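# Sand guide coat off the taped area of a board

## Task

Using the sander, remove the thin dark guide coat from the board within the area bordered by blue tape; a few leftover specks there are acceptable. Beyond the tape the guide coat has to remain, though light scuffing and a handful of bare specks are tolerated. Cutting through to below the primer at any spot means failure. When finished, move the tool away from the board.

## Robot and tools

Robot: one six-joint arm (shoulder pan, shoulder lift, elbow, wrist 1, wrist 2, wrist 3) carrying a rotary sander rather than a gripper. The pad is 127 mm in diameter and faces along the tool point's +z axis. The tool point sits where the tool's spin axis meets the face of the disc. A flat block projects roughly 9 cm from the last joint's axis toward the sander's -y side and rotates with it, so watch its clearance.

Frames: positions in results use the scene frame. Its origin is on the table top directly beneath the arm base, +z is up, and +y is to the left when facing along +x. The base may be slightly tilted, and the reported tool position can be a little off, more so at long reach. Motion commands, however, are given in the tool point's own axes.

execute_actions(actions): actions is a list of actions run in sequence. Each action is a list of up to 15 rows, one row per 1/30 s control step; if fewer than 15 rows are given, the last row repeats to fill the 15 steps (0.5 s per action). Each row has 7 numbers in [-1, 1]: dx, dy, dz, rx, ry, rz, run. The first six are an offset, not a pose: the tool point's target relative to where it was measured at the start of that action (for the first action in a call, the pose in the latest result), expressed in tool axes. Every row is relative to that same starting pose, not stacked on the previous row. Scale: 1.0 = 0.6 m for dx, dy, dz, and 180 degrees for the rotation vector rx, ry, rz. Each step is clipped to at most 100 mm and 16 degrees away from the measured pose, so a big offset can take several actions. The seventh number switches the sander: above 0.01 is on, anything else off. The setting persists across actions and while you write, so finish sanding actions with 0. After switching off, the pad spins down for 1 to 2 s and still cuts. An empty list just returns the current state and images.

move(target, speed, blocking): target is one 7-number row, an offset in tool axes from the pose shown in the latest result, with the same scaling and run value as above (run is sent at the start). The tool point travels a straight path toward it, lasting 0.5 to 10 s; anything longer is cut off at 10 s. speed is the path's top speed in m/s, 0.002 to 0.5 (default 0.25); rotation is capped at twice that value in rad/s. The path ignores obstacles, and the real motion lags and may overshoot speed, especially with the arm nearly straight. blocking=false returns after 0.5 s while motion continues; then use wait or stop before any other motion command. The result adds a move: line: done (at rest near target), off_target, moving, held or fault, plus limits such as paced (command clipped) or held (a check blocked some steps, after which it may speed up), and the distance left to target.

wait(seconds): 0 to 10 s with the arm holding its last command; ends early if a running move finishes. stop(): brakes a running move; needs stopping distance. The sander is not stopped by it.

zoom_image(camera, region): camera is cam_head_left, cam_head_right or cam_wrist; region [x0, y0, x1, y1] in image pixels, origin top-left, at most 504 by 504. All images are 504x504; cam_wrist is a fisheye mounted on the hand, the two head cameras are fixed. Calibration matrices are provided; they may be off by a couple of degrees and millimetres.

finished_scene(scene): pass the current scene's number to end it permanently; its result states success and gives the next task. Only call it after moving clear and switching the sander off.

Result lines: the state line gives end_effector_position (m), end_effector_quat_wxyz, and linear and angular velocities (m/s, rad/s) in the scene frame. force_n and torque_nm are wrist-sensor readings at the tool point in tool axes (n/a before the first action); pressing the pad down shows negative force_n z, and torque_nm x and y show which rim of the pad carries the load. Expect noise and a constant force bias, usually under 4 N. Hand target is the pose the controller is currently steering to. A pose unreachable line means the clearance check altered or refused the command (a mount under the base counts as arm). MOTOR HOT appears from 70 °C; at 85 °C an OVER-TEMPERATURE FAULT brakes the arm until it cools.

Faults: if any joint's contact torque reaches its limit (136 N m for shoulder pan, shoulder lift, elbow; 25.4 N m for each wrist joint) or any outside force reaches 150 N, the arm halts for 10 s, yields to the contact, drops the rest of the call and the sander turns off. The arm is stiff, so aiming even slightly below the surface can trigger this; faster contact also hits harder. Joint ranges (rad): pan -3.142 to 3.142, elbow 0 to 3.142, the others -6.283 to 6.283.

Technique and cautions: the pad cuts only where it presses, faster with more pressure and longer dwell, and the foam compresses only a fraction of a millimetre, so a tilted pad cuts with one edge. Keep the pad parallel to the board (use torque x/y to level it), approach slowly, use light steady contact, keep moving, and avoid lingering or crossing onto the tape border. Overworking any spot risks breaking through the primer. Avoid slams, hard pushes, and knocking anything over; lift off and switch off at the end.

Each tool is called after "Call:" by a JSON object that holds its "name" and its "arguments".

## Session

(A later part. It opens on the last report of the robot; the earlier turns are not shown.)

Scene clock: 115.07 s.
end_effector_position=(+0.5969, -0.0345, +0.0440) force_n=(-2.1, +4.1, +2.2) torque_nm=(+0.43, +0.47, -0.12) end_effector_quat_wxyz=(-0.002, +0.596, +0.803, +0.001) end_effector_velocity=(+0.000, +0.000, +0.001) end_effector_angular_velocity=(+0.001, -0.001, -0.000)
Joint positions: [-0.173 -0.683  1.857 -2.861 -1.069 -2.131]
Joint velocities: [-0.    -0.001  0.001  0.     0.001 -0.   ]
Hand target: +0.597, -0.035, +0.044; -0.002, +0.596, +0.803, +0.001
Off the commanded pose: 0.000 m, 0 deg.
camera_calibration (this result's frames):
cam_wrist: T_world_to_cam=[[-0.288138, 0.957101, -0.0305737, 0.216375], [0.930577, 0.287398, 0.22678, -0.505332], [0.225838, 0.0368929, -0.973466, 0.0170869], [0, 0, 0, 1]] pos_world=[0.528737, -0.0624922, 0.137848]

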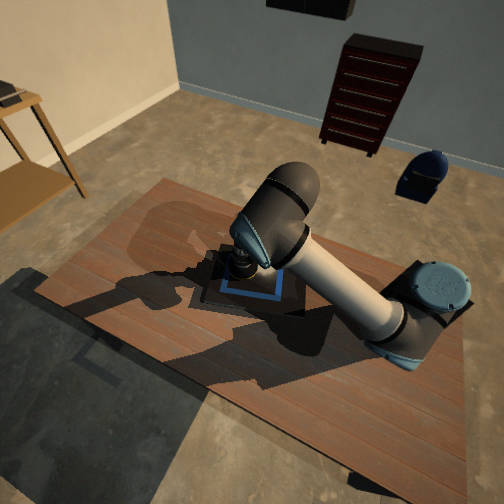

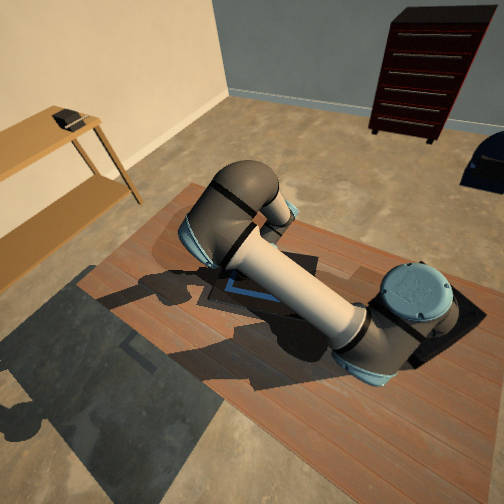

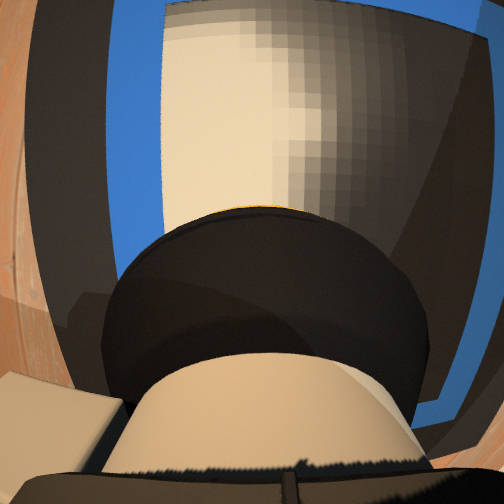

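Call:
{"name": "execute_actions", "arguments": {"actions": [[[0,0.0038,0.00293,0.000477,-0.00038,0,1]]]}}

Call:
{"name": "wait", "arguments": {"seconds": 2.0}}

Call:
{"name": "move", "arguments": {"target": [0.10667,0,0.00034,0,-0.00086,0,1], "speed": 0.028}}

Call:
{"name": "wait", "arguments": {"seconds": 1.7}}

Call:
{"name": "move", "arguments": {"target": [0,-0.18667,0.00028,-0.000955,0,0,1], "speed": 0.03}}

Call:
{"name": "wait", "arguments": {"seconds": 1.7}}

Call:
{"name": "move", "arguments": {"target": [-0.10667,0,-0.00005,0,0.00086,0,1], "speed": 0.032}}

Call:
{"name": "wait", "arguments": {"seconds": 0.6}}

Call:
{"name": "move", "arguments": {"target": [0.055,0.413,-0.297,0,0,0,0], "speed": 0.3}}

Scene clock: 137.17 s.
end_effector_position=(+0.5991, -0.0339, +0.0424) force_n=(-3.5, +0.5, -25.4) torque_nm=(-0.23, +0.58, -0.26) end_effector_quat_wxyz=(-0.002, +0.596, +0.803, +0.000) end_effector_velocity=(-0.000, -0.001, -0.001) end_effector_angular_velocity=(-0.002, +0.002, -0.002)
Joint positions: [-0.169 -0.679  1.849 -2.858 -1.071 -2.127]
Joint velocities: [ 0.     0.001 -0.002  0.002 -0.003  0.002]
Hand target: +0.599, -0.034, +0.042; -0.002, +0.596, +0.803, +0.000
Off the commanded pose: 0.000 m, 0 deg.
camera_calibration (this result's frames):
cam_wrist: T_world_to_cam=[[-0.288215, 0.957036, -0.031856, 0.216449], [0.930767, 0.287809, 0.225472, -0.507233], [0.224953, 0.035334, -0.973729, 0.0154586], [0, 0, 0, 1]] pos_world=[0.531022, -0.0617091, 0.136315]

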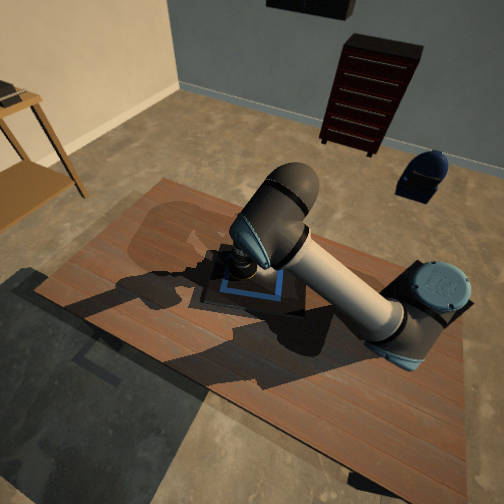

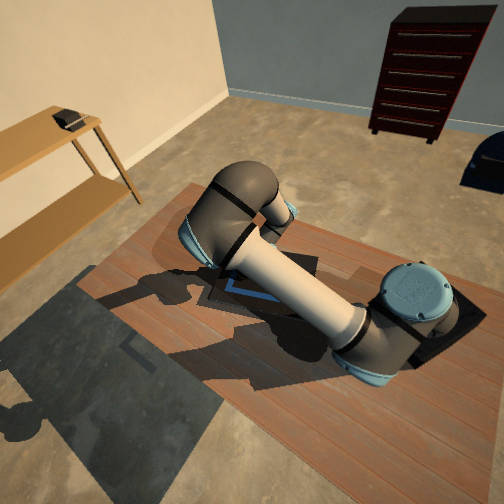

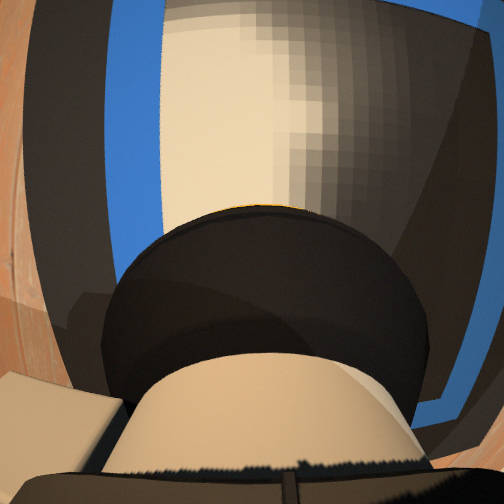

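Scene clock: 139.17 s.
end_effector_position=(+0.5991, -0.0338, +0.0423) force_n=(-2.0, +1.6, -26.8) torque_nm=(-0.17, +0.26, -0.25) end_effector_quat_wxyz=(-0.002, +0.596, +0.803, -0.000) end_effector_velocity=(+0.000, -0.000, +0.000) end_effector_angular_velocity=(-0.000, -0.000, +0.000)
Joint positions: [-0.169 -0.679  1.848 -2.858 -1.071 -2.127]
Joint velocities: [-0.     0.     0.    -0.001 -0.     0.   ]
Hand target: +0.599, -0.034, +0.042; -0.002, +0.596, +0.803, +0.000
Off the commanded pose: 0.000 m, 0 deg.
wait: 2.00 s; no rest ("run" is on)
camera_calibration (this result's frames):
cam_wrist: T_world_to_cam=[[-0.28818, 0.957049, -0.0317875, 0.216392], [0.930823, 0.287766, 0.225298, -0.507221], [0.224768, 0.0353378, -0.973771, 0.0154587], [0, 0, 0, 1]] pos_world=[0.531019, -0.0616825, 0.136208]

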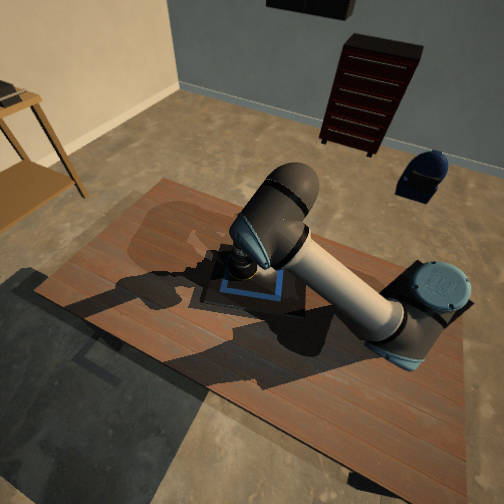

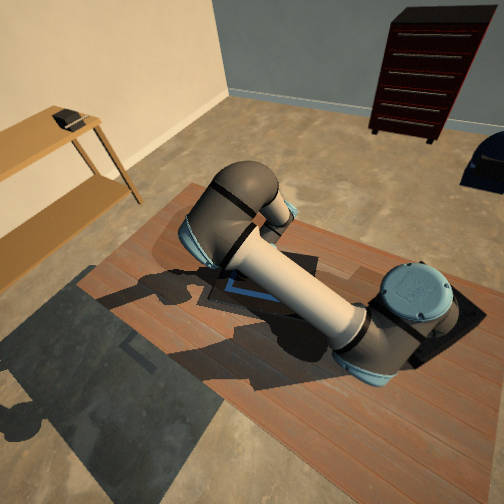

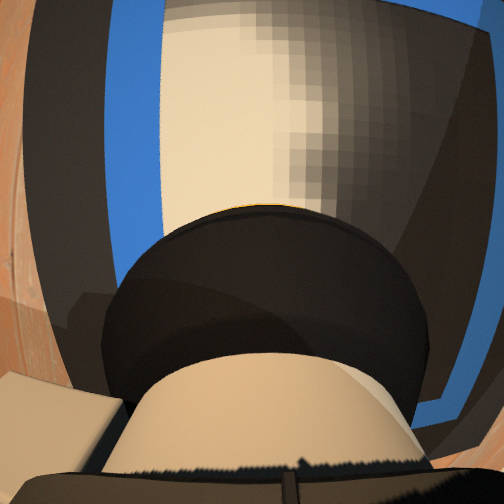

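Scene clock: 141.80 s.
end_effector_position=(+0.5805, +0.0271, +0.0422) force_n=(-2.1, -2.2, -38.5) torque_nm=(+0.10, +0.62, -0.38) end_effector_quat_wxyz=(-0.001, +0.596, +0.803, -0.001) end_effector_velocity=(-0.001, +0.003, -0.000) end_effector_angular_velocity=(+0.001, +0.001, -0.000)
Joint positions: [-0.082 -0.739  1.925 -2.922 -1.086 -2.029]
Joint velocities: [ 0.004 -0.002  0.002 -0.     0.     0.004]
Hand target: +0.580, +0.027, +0.042; -0.001, +0.596, +0.803, -0.001
Off the commanded pose: 0.000 m, 0 deg.
move: done
camera_calibration (this result's frames):
cam_wrist: T_world_to_cam=[[-0.288197, 0.956948, -0.0345432, 0.152852], [0.930682, 0.28841, 0.225059, -0.507377], [0.225332, 0.0327124, -0.973733, 0.0171008], [0, 0, 0, 1]] pos_world=[0.512404, -0.000498134, 0.136121]

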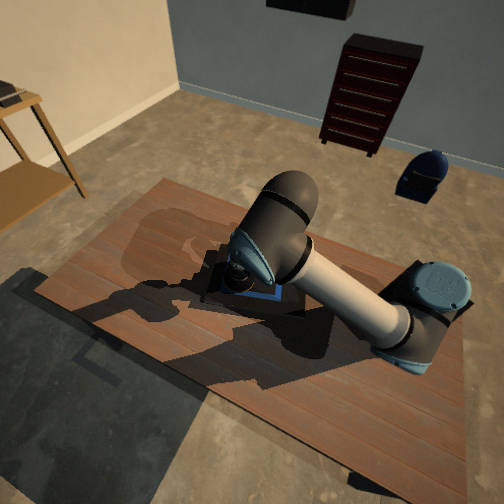

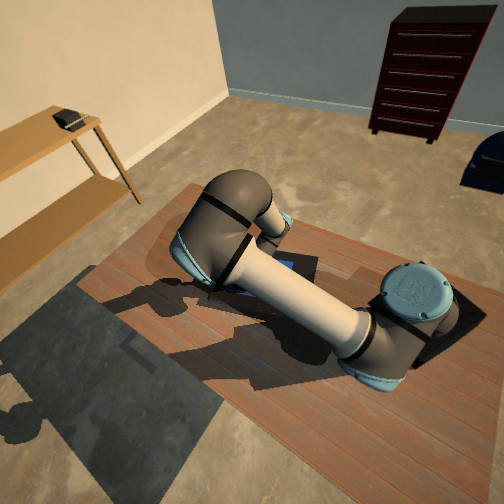

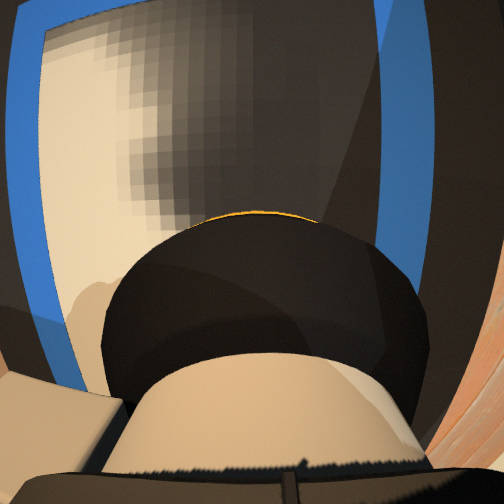

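Scene clock: 143.50 s.
end_effector_position=(+0.5804, +0.0273, +0.0422) force_n=(+0.7, +3.9, -33.4) torque_nm=(+0.67, -0.09, -0.22) end_effector_quat_wxyz=(-0.001, +0.596, +0.803, -0.001) end_effector_velocity=(+0.000, -0.000, +0.000) end_effector_angular_velocity=(+0.000, -0.000, -0.000)
Joint positions: [-0.082 -0.74   1.925 -2.922 -1.086 -2.029]
Joint velocities: [-0.  0. -0.  0.  0.  0.]
Hand target: +0.580, +0.027, +0.042; -0.001, +0.596, +0.803, -0.001
Off the commanded pose: 0.000 m, 0 deg.
wait: 1.70 s; no rest ("run" is on)
camera_calibration (this result's frames):
cam_wrist: T_world_to_cam=[[-0.28819, 0.956949, -0.0345638, 0.152579], [0.930678, 0.288408, 0.225075, -0.507381], [0.225354, 0.0326966, -0.973728, 0.0171003], [0, 0, 0, 1]] pos_world=[0.512327, -0.000236572, 0.136124]

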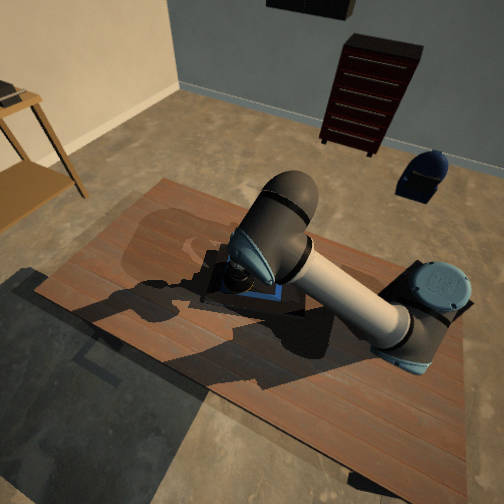

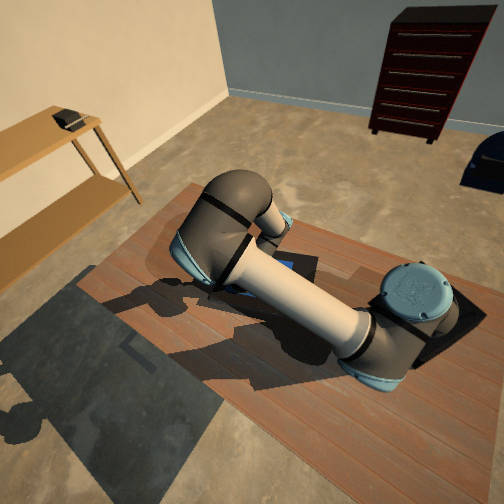

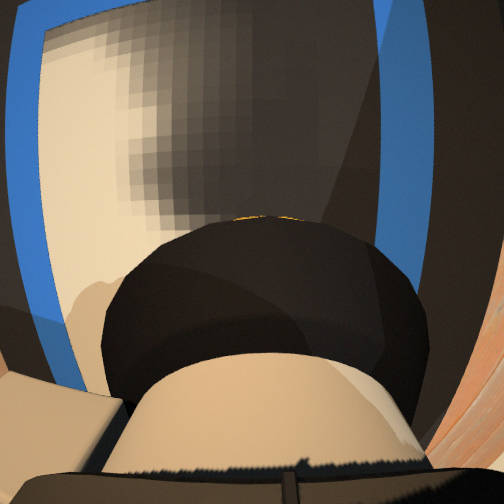

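Scene clock: 147.60 s.
end_effector_position=(+0.4736, -0.0050, +0.0423) force_n=(-4.4, -1.0, -32.6) torque_nm=(+0.14, +0.97, -0.20) end_effector_quat_wxyz=(+0.000, +0.596, +0.803, +0.000) end_effector_velocity=(-0.002, -0.001, -0.000) end_effector_angular_velocity=(+0.002, +0.001, -0.002)
Joint positions: [-0.177 -0.716  2.2   -3.173 -1.071 -2.134]
Joint velocities: [-0.003  0.002  0.005 -0.004  0.002 -0.002]
Hand target: +0.473, -0.005, +0.042; +0.000, +0.596, +0.803, +0.000
Off the commanded pose: 0.000 m, 0 deg.
move: done
camera_calibration (this result's frames):
cam_wrist: T_world_to_cam=[[-0.288057, 0.956993, -0.0344519, 0.152691], [0.930005, 0.288148, 0.22817, -0.398438], [0.228285, 0.0336856, -0.973012, 0.0409242], [0, 0, 0, 1]] pos_world=[0.405191, -0.032694, 0.135992]

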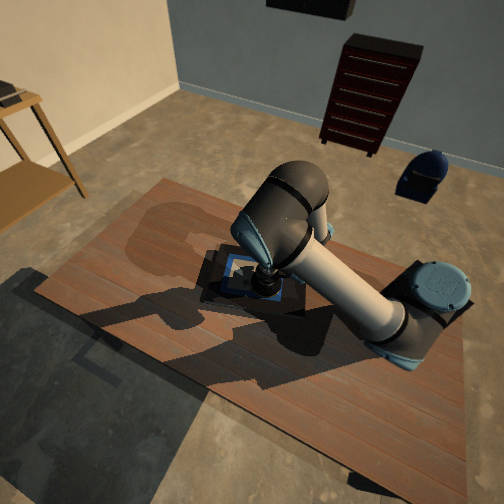

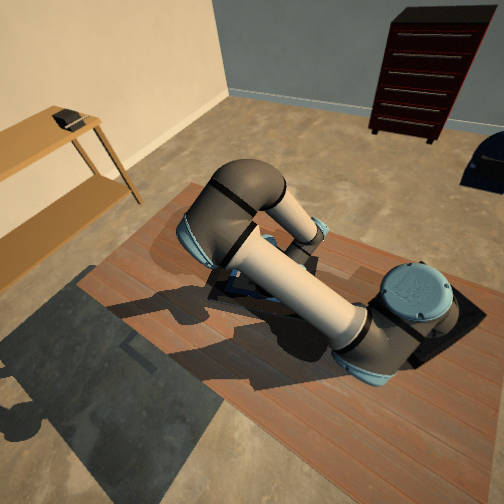

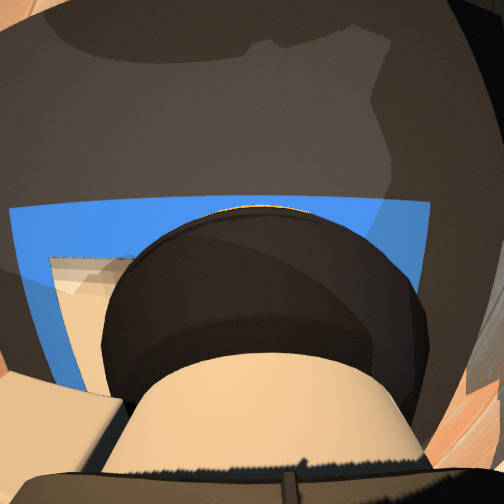

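Scene clock: 149.30 s.
end_effector_position=(+0.4733, -0.0051, +0.0423) force_n=(-1.0, +2.7, -28.5) torque_nm=(+0.19, +0.10, -0.19) end_effector_quat_wxyz=(+0.000, +0.596, +0.803, +0.000) end_effector_velocity=(+0.000, +0.000, -0.000) end_effector_angular_velocity=(+0.000, -0.000, +0.001)
Joint positions: [-0.177 -0.715  2.201 -3.174 -1.071 -2.135]
Joint velocities: [ 0.    -0.     0.    -0.001  0.    -0.   ]
Hand target: +0.473, -0.005, +0.042; +0.000, +0.596, +0.803, +0.000
Off the commanded pose: 0.000 m, 0 deg.
wait: 1.70 s; no rest ("run" is on)
camera_calibration (this result's frames):
cam_wrist: T_world_to_cam=[[-0.288065, 0.95699, -0.0344755, 0.152705], [0.92999, 0.288159, 0.228216, -0.398153], [0.228335, 0.0336793, -0.973, 0.0409689], [0, 0, 0, 1]] pos_world=[0.404913, -0.0327857, 0.135992]

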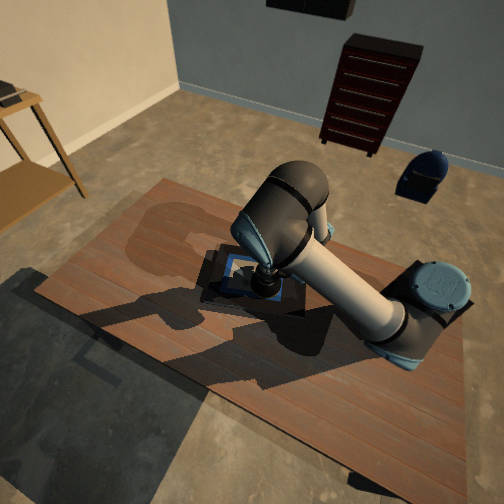

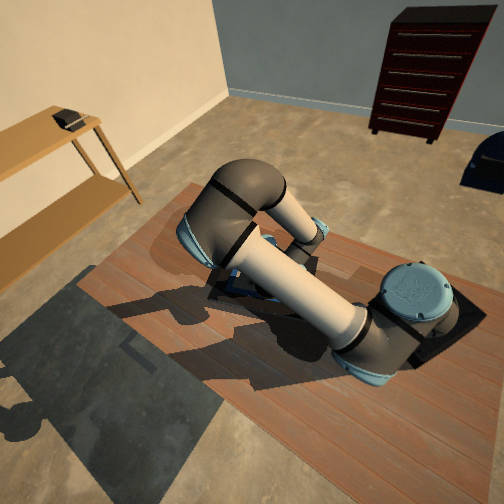

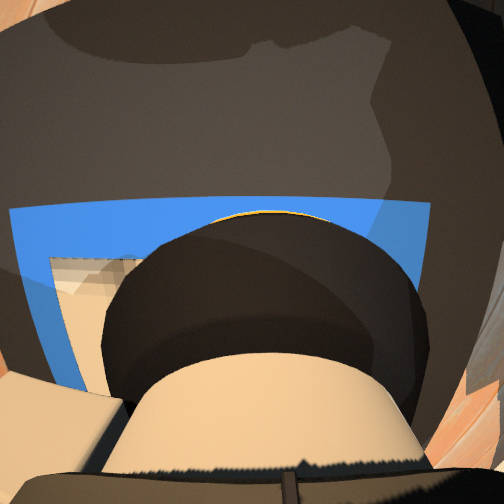

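Scene clock: 151.67 s.
end_effector_position=(+0.4919, -0.0660, +0.0424) force_n=(-0.1, +2.2, -29.5) torque_nm=(+0.75, +0.23, -0.23) end_effector_quat_wxyz=(-0.001, +0.596, +0.803, +0.001) end_effector_velocity=(+0.001, -0.003, +0.000) end_effector_angular_velocity=(-0.000, -0.001, -0.000)
Joint positions: [-0.276 -0.663  2.118 -3.088 -1.059 -2.247]
Joint velocities: [-0.005  0.002 -0.004  0.003  0.    -0.005]
Hand target: +0.492, -0.066, +0.042; -0.001, +0.596, +0.803, +0.001
Off the commanded pose: 0.000 m, 0 deg.
move: done
camera_calibration (this result's frames):
cam_wrist: T_world_to_cam=[[-0.288061, 0.957085, -0.031758, 0.216225], [0.930115, 0.287526, 0.228504, -0.398007], [0.227829, 0.0362846, -0.973025, 0.039321], [0, 0, 0, 1]] pos_world=[0.42352, -0.0939349, 0.136073]

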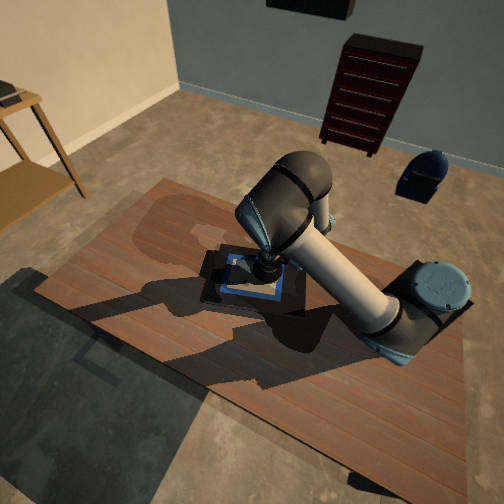

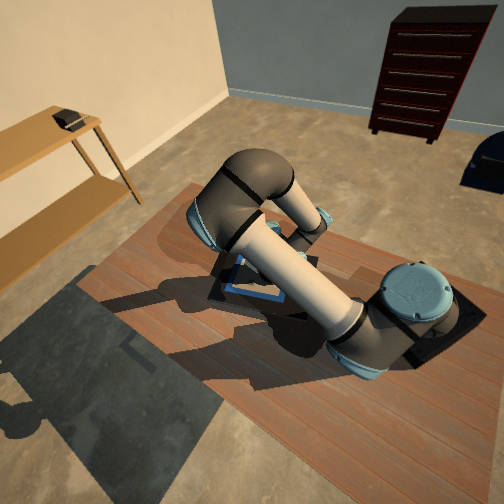

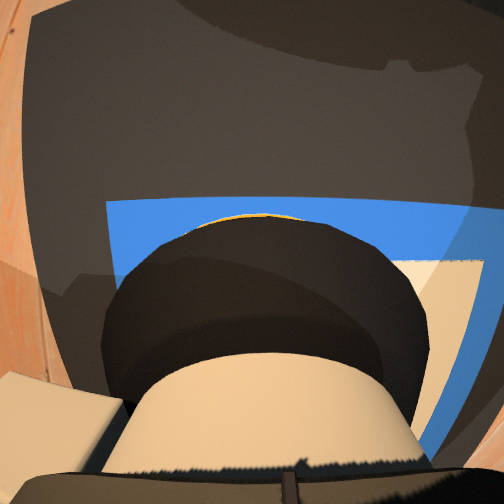

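Scene clock: 152.27 s.
end_effector_position=(+0.4919, -0.0663, +0.0424) force_n=(-1.9, -0.6, -26.3) torque_nm=(+0.39, +0.40, -0.19) end_effector_quat_wxyz=(-0.001, +0.596, +0.803, +0.001) end_effector_velocity=(+0.000, +0.001, -0.000) end_effector_angular_velocity=(+0.001, +0.001, +0.001)
Joint positions: [-0.276 -0.662  2.118 -3.088 -1.059 -2.248]
Joint velocities: [ 0.002 -0.    -0.001  0.001  0.     0.001]
Hand target: +0.492, -0.066, +0.042; -0.001, +0.596, +0.803, +0.001
Off the commanded pose: 0.000 m, 0 deg.
wait: 0.60 s; no rest ("run" is on)
camera_calibration (this result's frames):
cam_wrist: T_world_to_cam=[[-0.288068, 0.957084, -0.0317195, 0.216527], [0.930124, 0.287525, 0.228472, -0.398004], [0.227787, 0.0363123, -0.973034, 0.0393256], [0, 0, 0, 1]] pos_world=[0.423609, -0.0942261, 0.136066]

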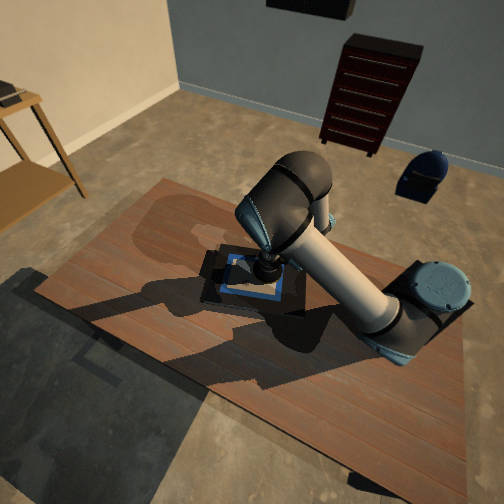

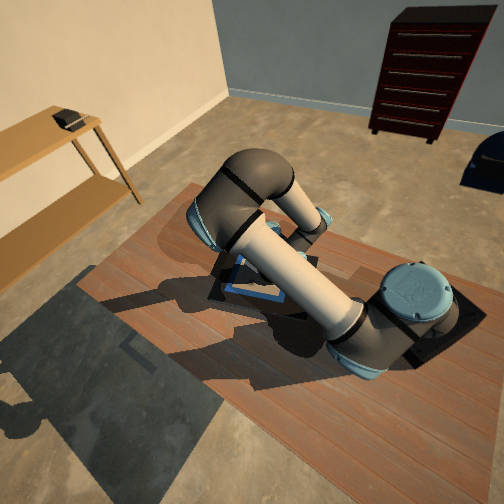

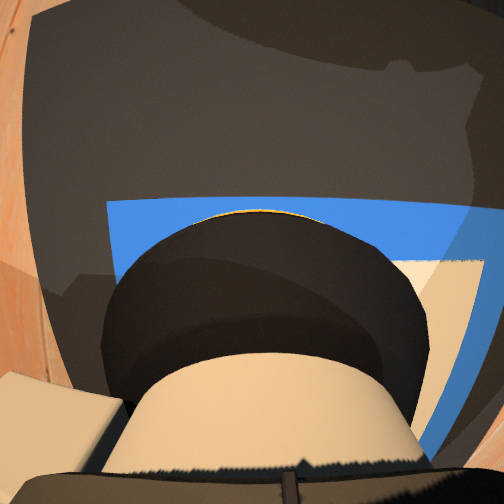

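Scene clock: 154.00 s.
end_effector_position=(+0.7191, +0.0368, +0.2206) force_n=(-2.1, +2.2, -0.4) torque_nm=(+0.29, +0.32, -0.12) end_effector_quat_wxyz=(-0.001, +0.596, +0.803, +0.001) end_effector_velocity=(+0.002, +0.002, +0.000) end_effector_angular_velocity=(+0.001, +0.004, +0.001)
Joint positions: [-0.166 -0.973  1.604 -2.325 -1.069 -2.123]
Joint velocities: [ 0.002  0.002 -0.01   0.012 -0.    -0.   ]
Hand target: +0.719, +0.037, +0.221; -0.001, +0.596, +0.803, +0.001
Off the commanded pose: 0.001 m, 0 deg.
move: done
camera_calibration (this result's frames):
cam_wrist: T_world_to_cam=[[-0.288083, 0.957073, -0.0319421, 0.188991], [0.930083, 0.287587, 0.22856, -0.679624], [0.227935, 0.0361353, -0.973006, 0.157179], [0, 0, 0, 1]] pos_world=[0.650725, 0.00889275, 0.314307]

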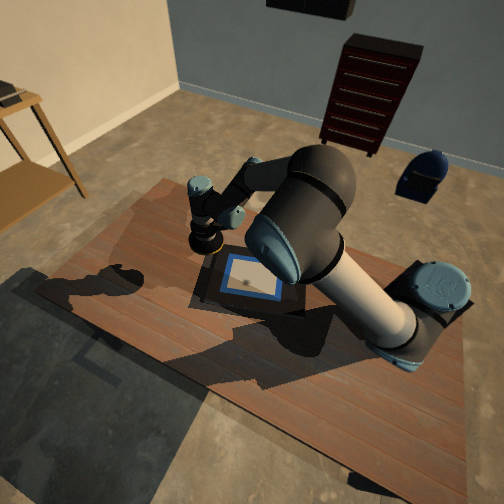

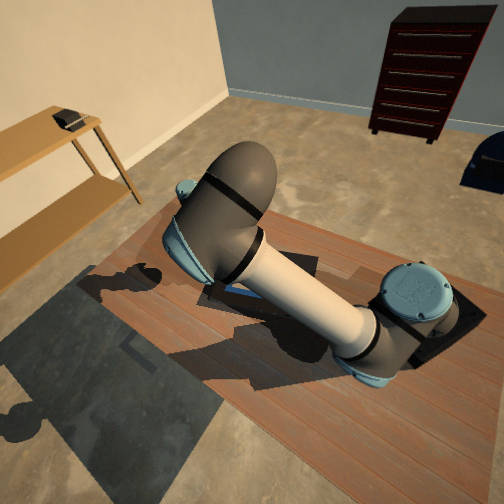

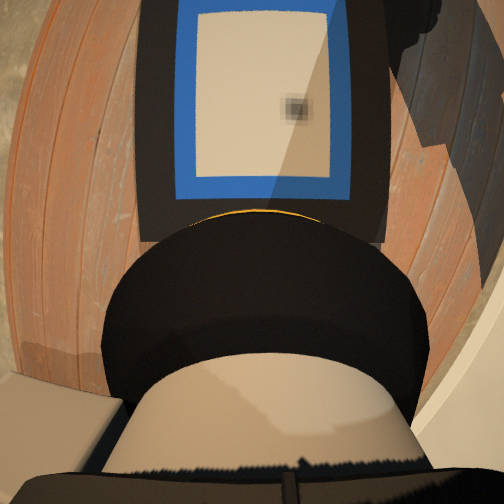

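Call:
{"name": "zoom_image", "arguments": {"camera": "cam_wrist", "region": [150, 0, 380, 220]}}

Region (150, 0, 380, 220) of cam_wrist's 504x504 image, scaled by 2.191, with more detail than that image has; it fills the top 482 rows of this view, and the rest is white.

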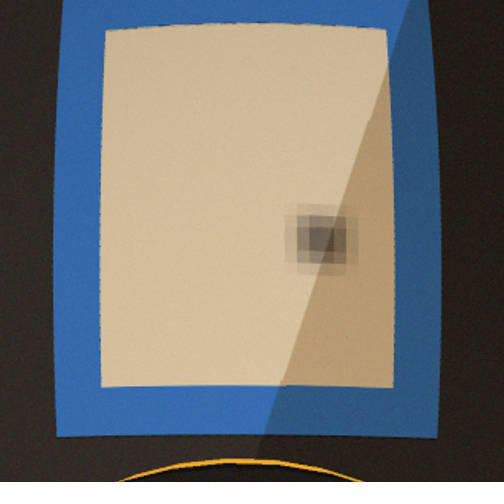

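Call:
{"name": "move", "arguments": {"target": [-0.01345,-0.27772,0.29297,0.00057,-0.00156,0,0], "speed": 0.22}}

Scene clock: 168.93 s.
end_effector_position=(+0.5623, -0.0189, +0.0450) force_n=(-2.8, +1.6, -0.6) torque_nm=(+0.19, +0.45, -0.10) end_effector_quat_wxyz=(+0.000, +0.596, +0.803, -0.001) end_effector_velocity=(-0.002, +0.000, -0.003) end_effector_angular_velocity=(+0.000, -0.000, +0.001)
Joint positions: [-0.162 -0.712  1.965 -2.949 -1.075 -2.117]
Joint velocities: [ 0.002  0.007  0.001 -0.009 -0.     0.002]
Hand target: +0.562, -0.019, +0.045; +0.001, +0.596, +0.803, -0.001
Off the commanded pose: 0.001 m, 0 deg.
move: done
camera_calibration (this result's frames):
cam_wrist: T_world_to_cam=[[-0.288116, 0.956887, -0.0368192, 0.191785], [0.930204, 0.288799, 0.226529, -0.477557], [0.227396, 0.0310173, -0.973308, 0.0242674], [0, 0, 0, 1]] pos_world=[0.493963, -0.0463521, 0.138861]

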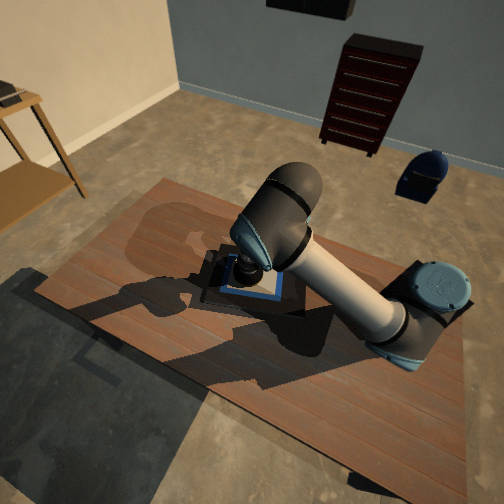

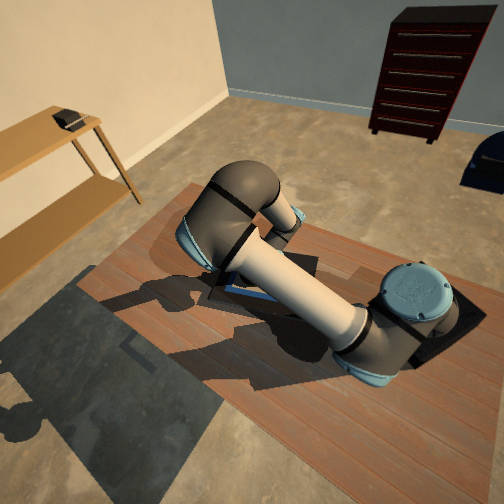

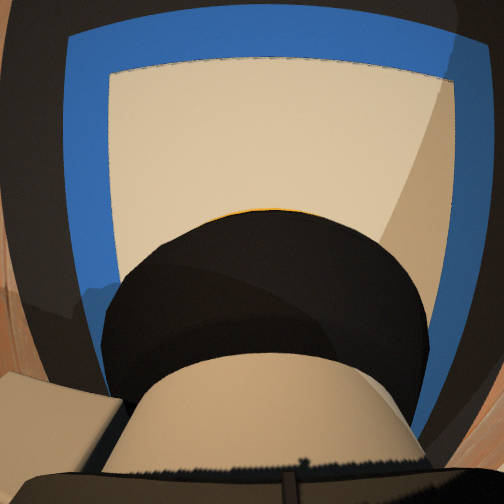

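Call:
{"name": "execute_actions", "arguments": {"actions": [[[0.003,0,0.002,0,0,0,1],[0.003,0,0.0025,0,0,0,1],[0.003,0,0.003,0,0,0,1],[0.003,0,0.0035,0,0,0,1],[0.003,0,0.004,0,0,0,1],[0.003,0,0.0045,0,0,0,1],[0.003,0,0.0051,0,0,0,1]]]}}

Call:
{"name": "wait", "arguments": {"seconds": 1.6}}

Call:
{"name": "move", "arguments": {"target": [0,0.17,-0.2,0,0,0,0], "speed": 0.25}}

Scene clock: 172.20 s.
end_effector_position=(+0.5618, -0.0173, +0.0422) force_n=(-1.3, +2.3, -28.6) torque_nm=(-0.11, +0.30, -0.21) end_effector_quat_wxyz=(+0.001, +0.596, +0.803, -0.001) end_effector_velocity=(+0.000, +0.000, -0.001) end_effector_angular_velocity=(+0.000, -0.001, -0.000)
Joint positions: [-0.157 -0.707  1.963 -2.956 -1.076 -2.112]
Joint velocities: [ 0.001  0.003 -0.002 -0.003  0.     0.002]
Hand target: +0.562, -0.017, +0.042; +0.000, +0.596, +0.803, -0.001
Off the commanded pose: 0.000 m, 0 deg.
camera_calibration (this result's frames):
cam_wrist: T_world_to_cam=[[-0.288154, 0.956871, -0.0369534, 0.190001], [0.93015, 0.288861, 0.226674, -0.476955], [0.227572, 0.0309448, -0.97327, 0.0214719], [0, 0, 0, 1]] pos_world=[0.493503, -0.0446972, 0.136032]

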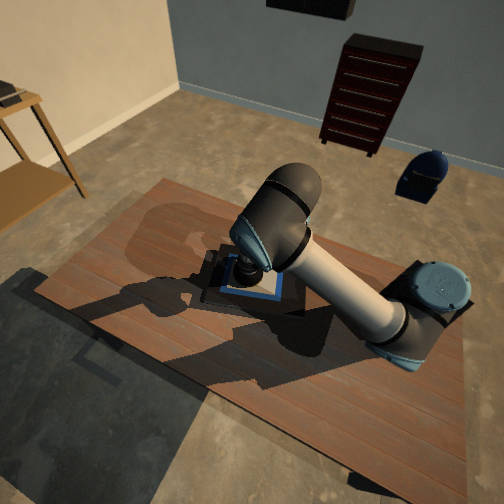

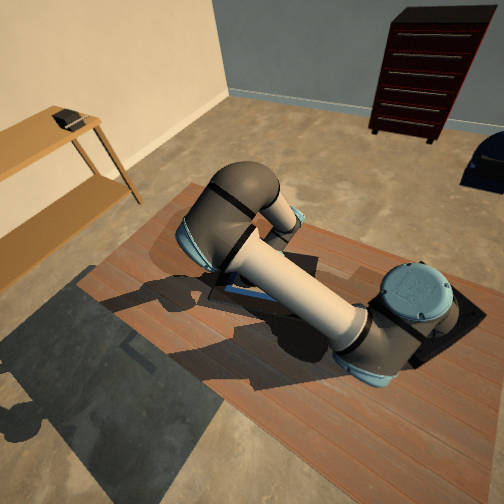

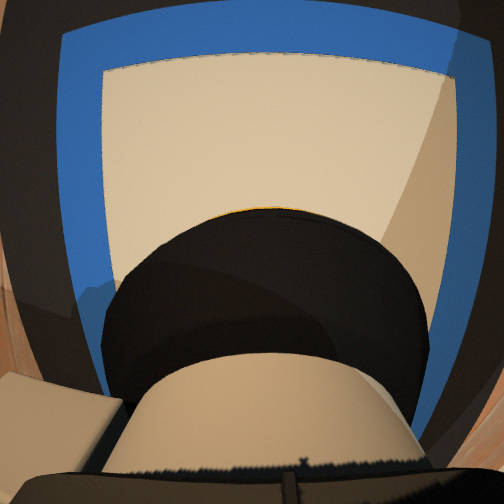

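Scene clock: 173.80 s.
end_effector_position=(+0.5617, -0.0172, +0.0419) force_n=(-3.4, -2.3, -48.0) torque_nm=(+0.40, +0.92, -0.41) end_effector_quat_wxyz=(+0.000, +0.596, +0.803, -0.001) end_effector_velocity=(+0.000, +0.001, -0.000) end_effector_angular_velocity=(+0.001, -0.000, +0.001)
Joint positions: [-0.157 -0.707  1.963 -2.956 -1.076 -2.112]
Joint velocities: [ 0.001 -0.    -0.    -0.     0.001  0.   ]
Hand target: +0.562, -0.017, +0.042; +0.000, +0.596, +0.803, -0.001
Off the commanded pose: 0.000 m, 0 deg.
wait: 1.60 s; no rest ("run" is on)
camera_calibration (this result's frames):
cam_wrist: T_world_to_cam=[[-0.288126, 0.956884, -0.0368201, 0.189893], [0.9302, 0.288808, 0.226536, -0.476874], [0.227403, 0.031021, -0.973307, 0.0213463], [0, 0, 0, 1]] pos_world=[0.493447, -0.0446427, 0.135798]

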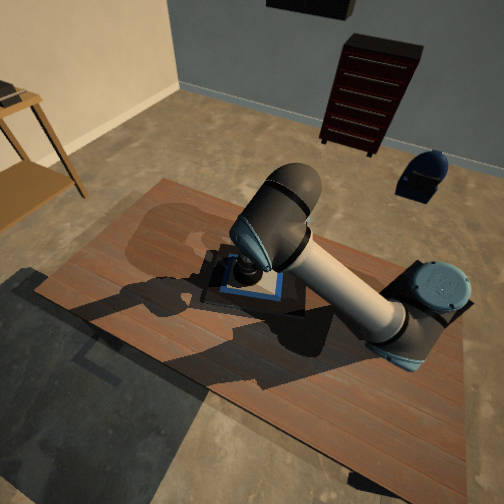

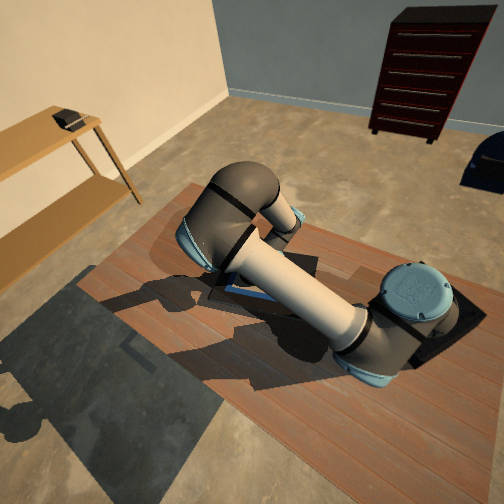

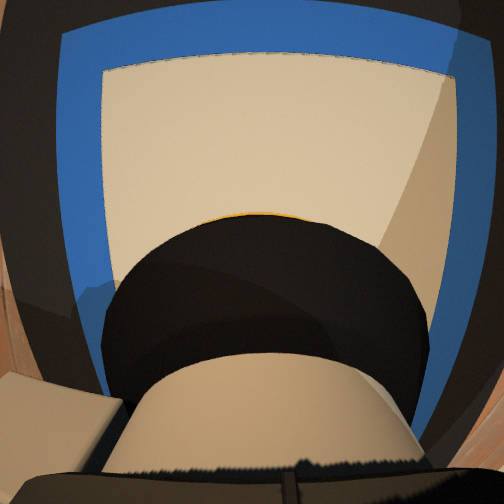

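Scene clock: 175.07 s.
end_effector_position=(+0.6591, +0.0128, +0.1615) force_n=(+0.0, +2.3, -0.9) torque_nm=(+0.36, +0.19, -0.14) end_effector_quat_wxyz=(+0.001, +0.596, +0.803, -0.001) end_effector_velocity=(+0.002, +0.001, +0.002) end_effector_angular_velocity=(+0.003, +0.002, +0.001)
Joint positions: [-0.174 -0.929  1.784 -2.546 -1.074 -2.131]
Joint velocities: [ 0.    -0.002 -0.006  0.012  0.002 -0.002]
Hand target: +0.659, +0.013, +0.162; +0.000, +0.596, +0.803, -0.001
Off the commanded pose: 0.000 m, 0 deg.
move: done
camera_calibration (this result's frames):
cam_wrist: T_world_to_cam=[[-0.288098, 0.956888, -0.0369347, 0.193625], [0.93013, 0.288797, 0.226835, -0.603192], [0.227722, 0.0309967, -0.973233, 0.114477], [0, 0, 0, 1]] pos_world=[0.590761, -0.0146259, 0.255389]

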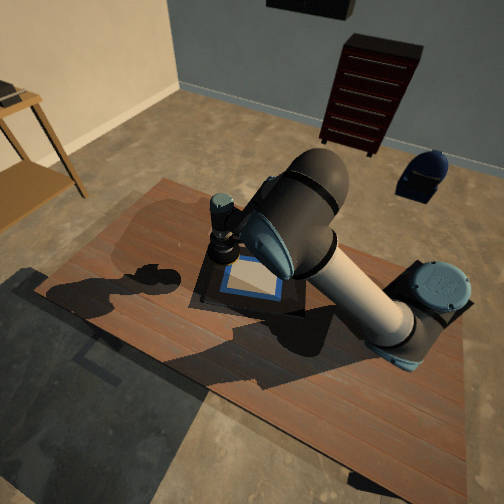

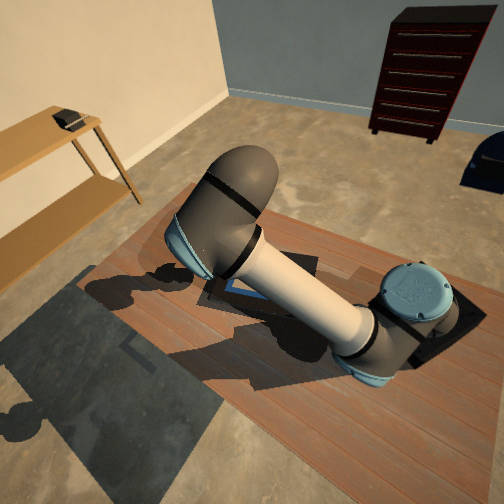

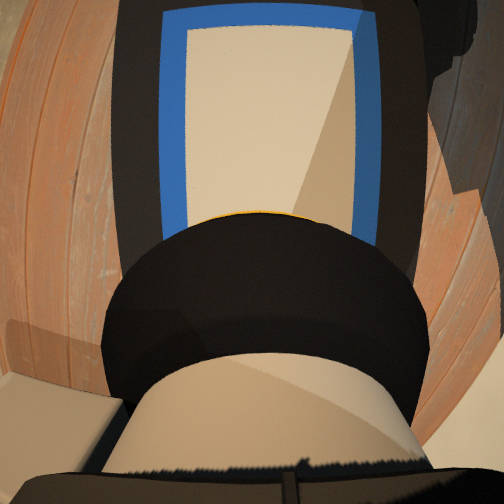

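Call:
{"name": "zoom_image", "arguments": {"camera": "cam_wrist", "region": [140, 0, 400, 240]}}

Region (140, 0, 400, 240) of cam_wrist's 504x504 image, scaled by 1.938, with more detail than that image has; it fills the top 465 rows of this view, and the rest is white.

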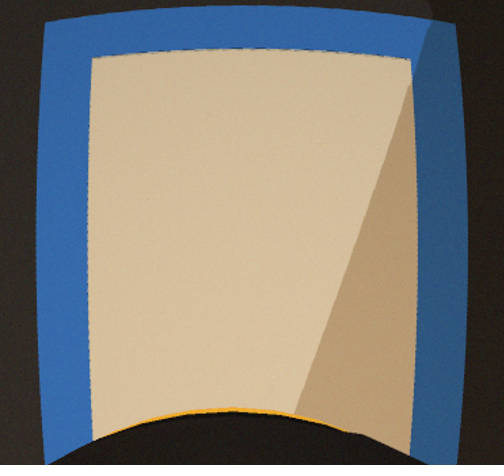

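Call:
{"name": "move", "arguments": {"target": [0,0,-0.2,0,0,0,0], "speed": 0.3}}

Call:
{"name": "finished_scene", "arguments": {"scene": 1}}

Scene clock: 177.87 s.
end_effector_position=(+0.6591, +0.0133, +0.2812) force_n=(-1.0, +2.0, +0.6) torque_nm=(+0.29, +0.31, -0.10) end_effector_quat_wxyz=(+0.001, +0.596, +0.803, -0.001) end_effector_velocity=(-0.000, +0.000, +0.003) end_effector_angular_velocity=(-0.001, +0.000, +0.001)
Joint positions: [-0.27  -1.15   1.789 -2.278 -1.065 -2.24 ]
Joint velocities: [-0.002 -0.005 -0.001  0.007 -0.001 -0.004]
Hand target: +0.659, +0.013, +0.282; +0.001, +0.596, +0.803, -0.001
Off the commanded pose: 0.000 m, 0 deg.
move: done
camera_calibration (this result's frames):
cam_wrist: T_world_to_cam=[[-0.288034, 0.956906, -0.0369652, 0.197561], [0.930071, 0.288732, 0.227159, -0.630514], [0.228043, 0.0310492, -0.973156, 0.230647], [0, 0, 0, 1]] pos_world=[0.590729, -0.014159, 0.374985]

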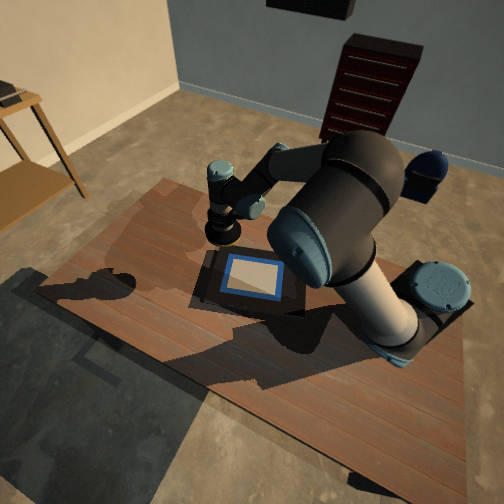

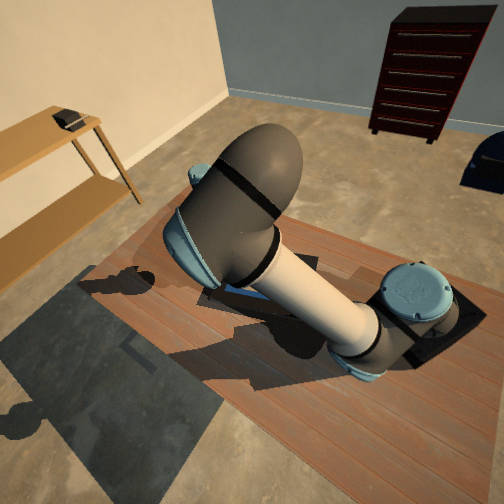

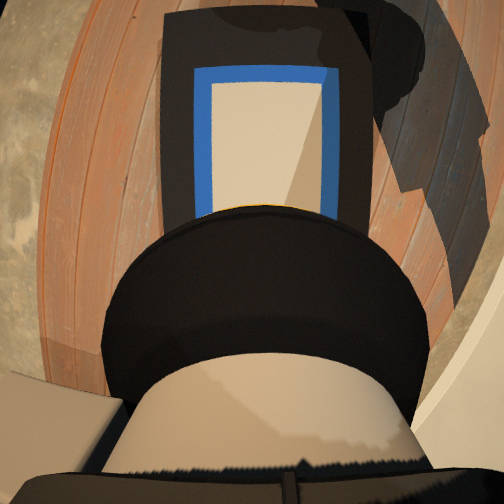

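The scene is finished: the task was done.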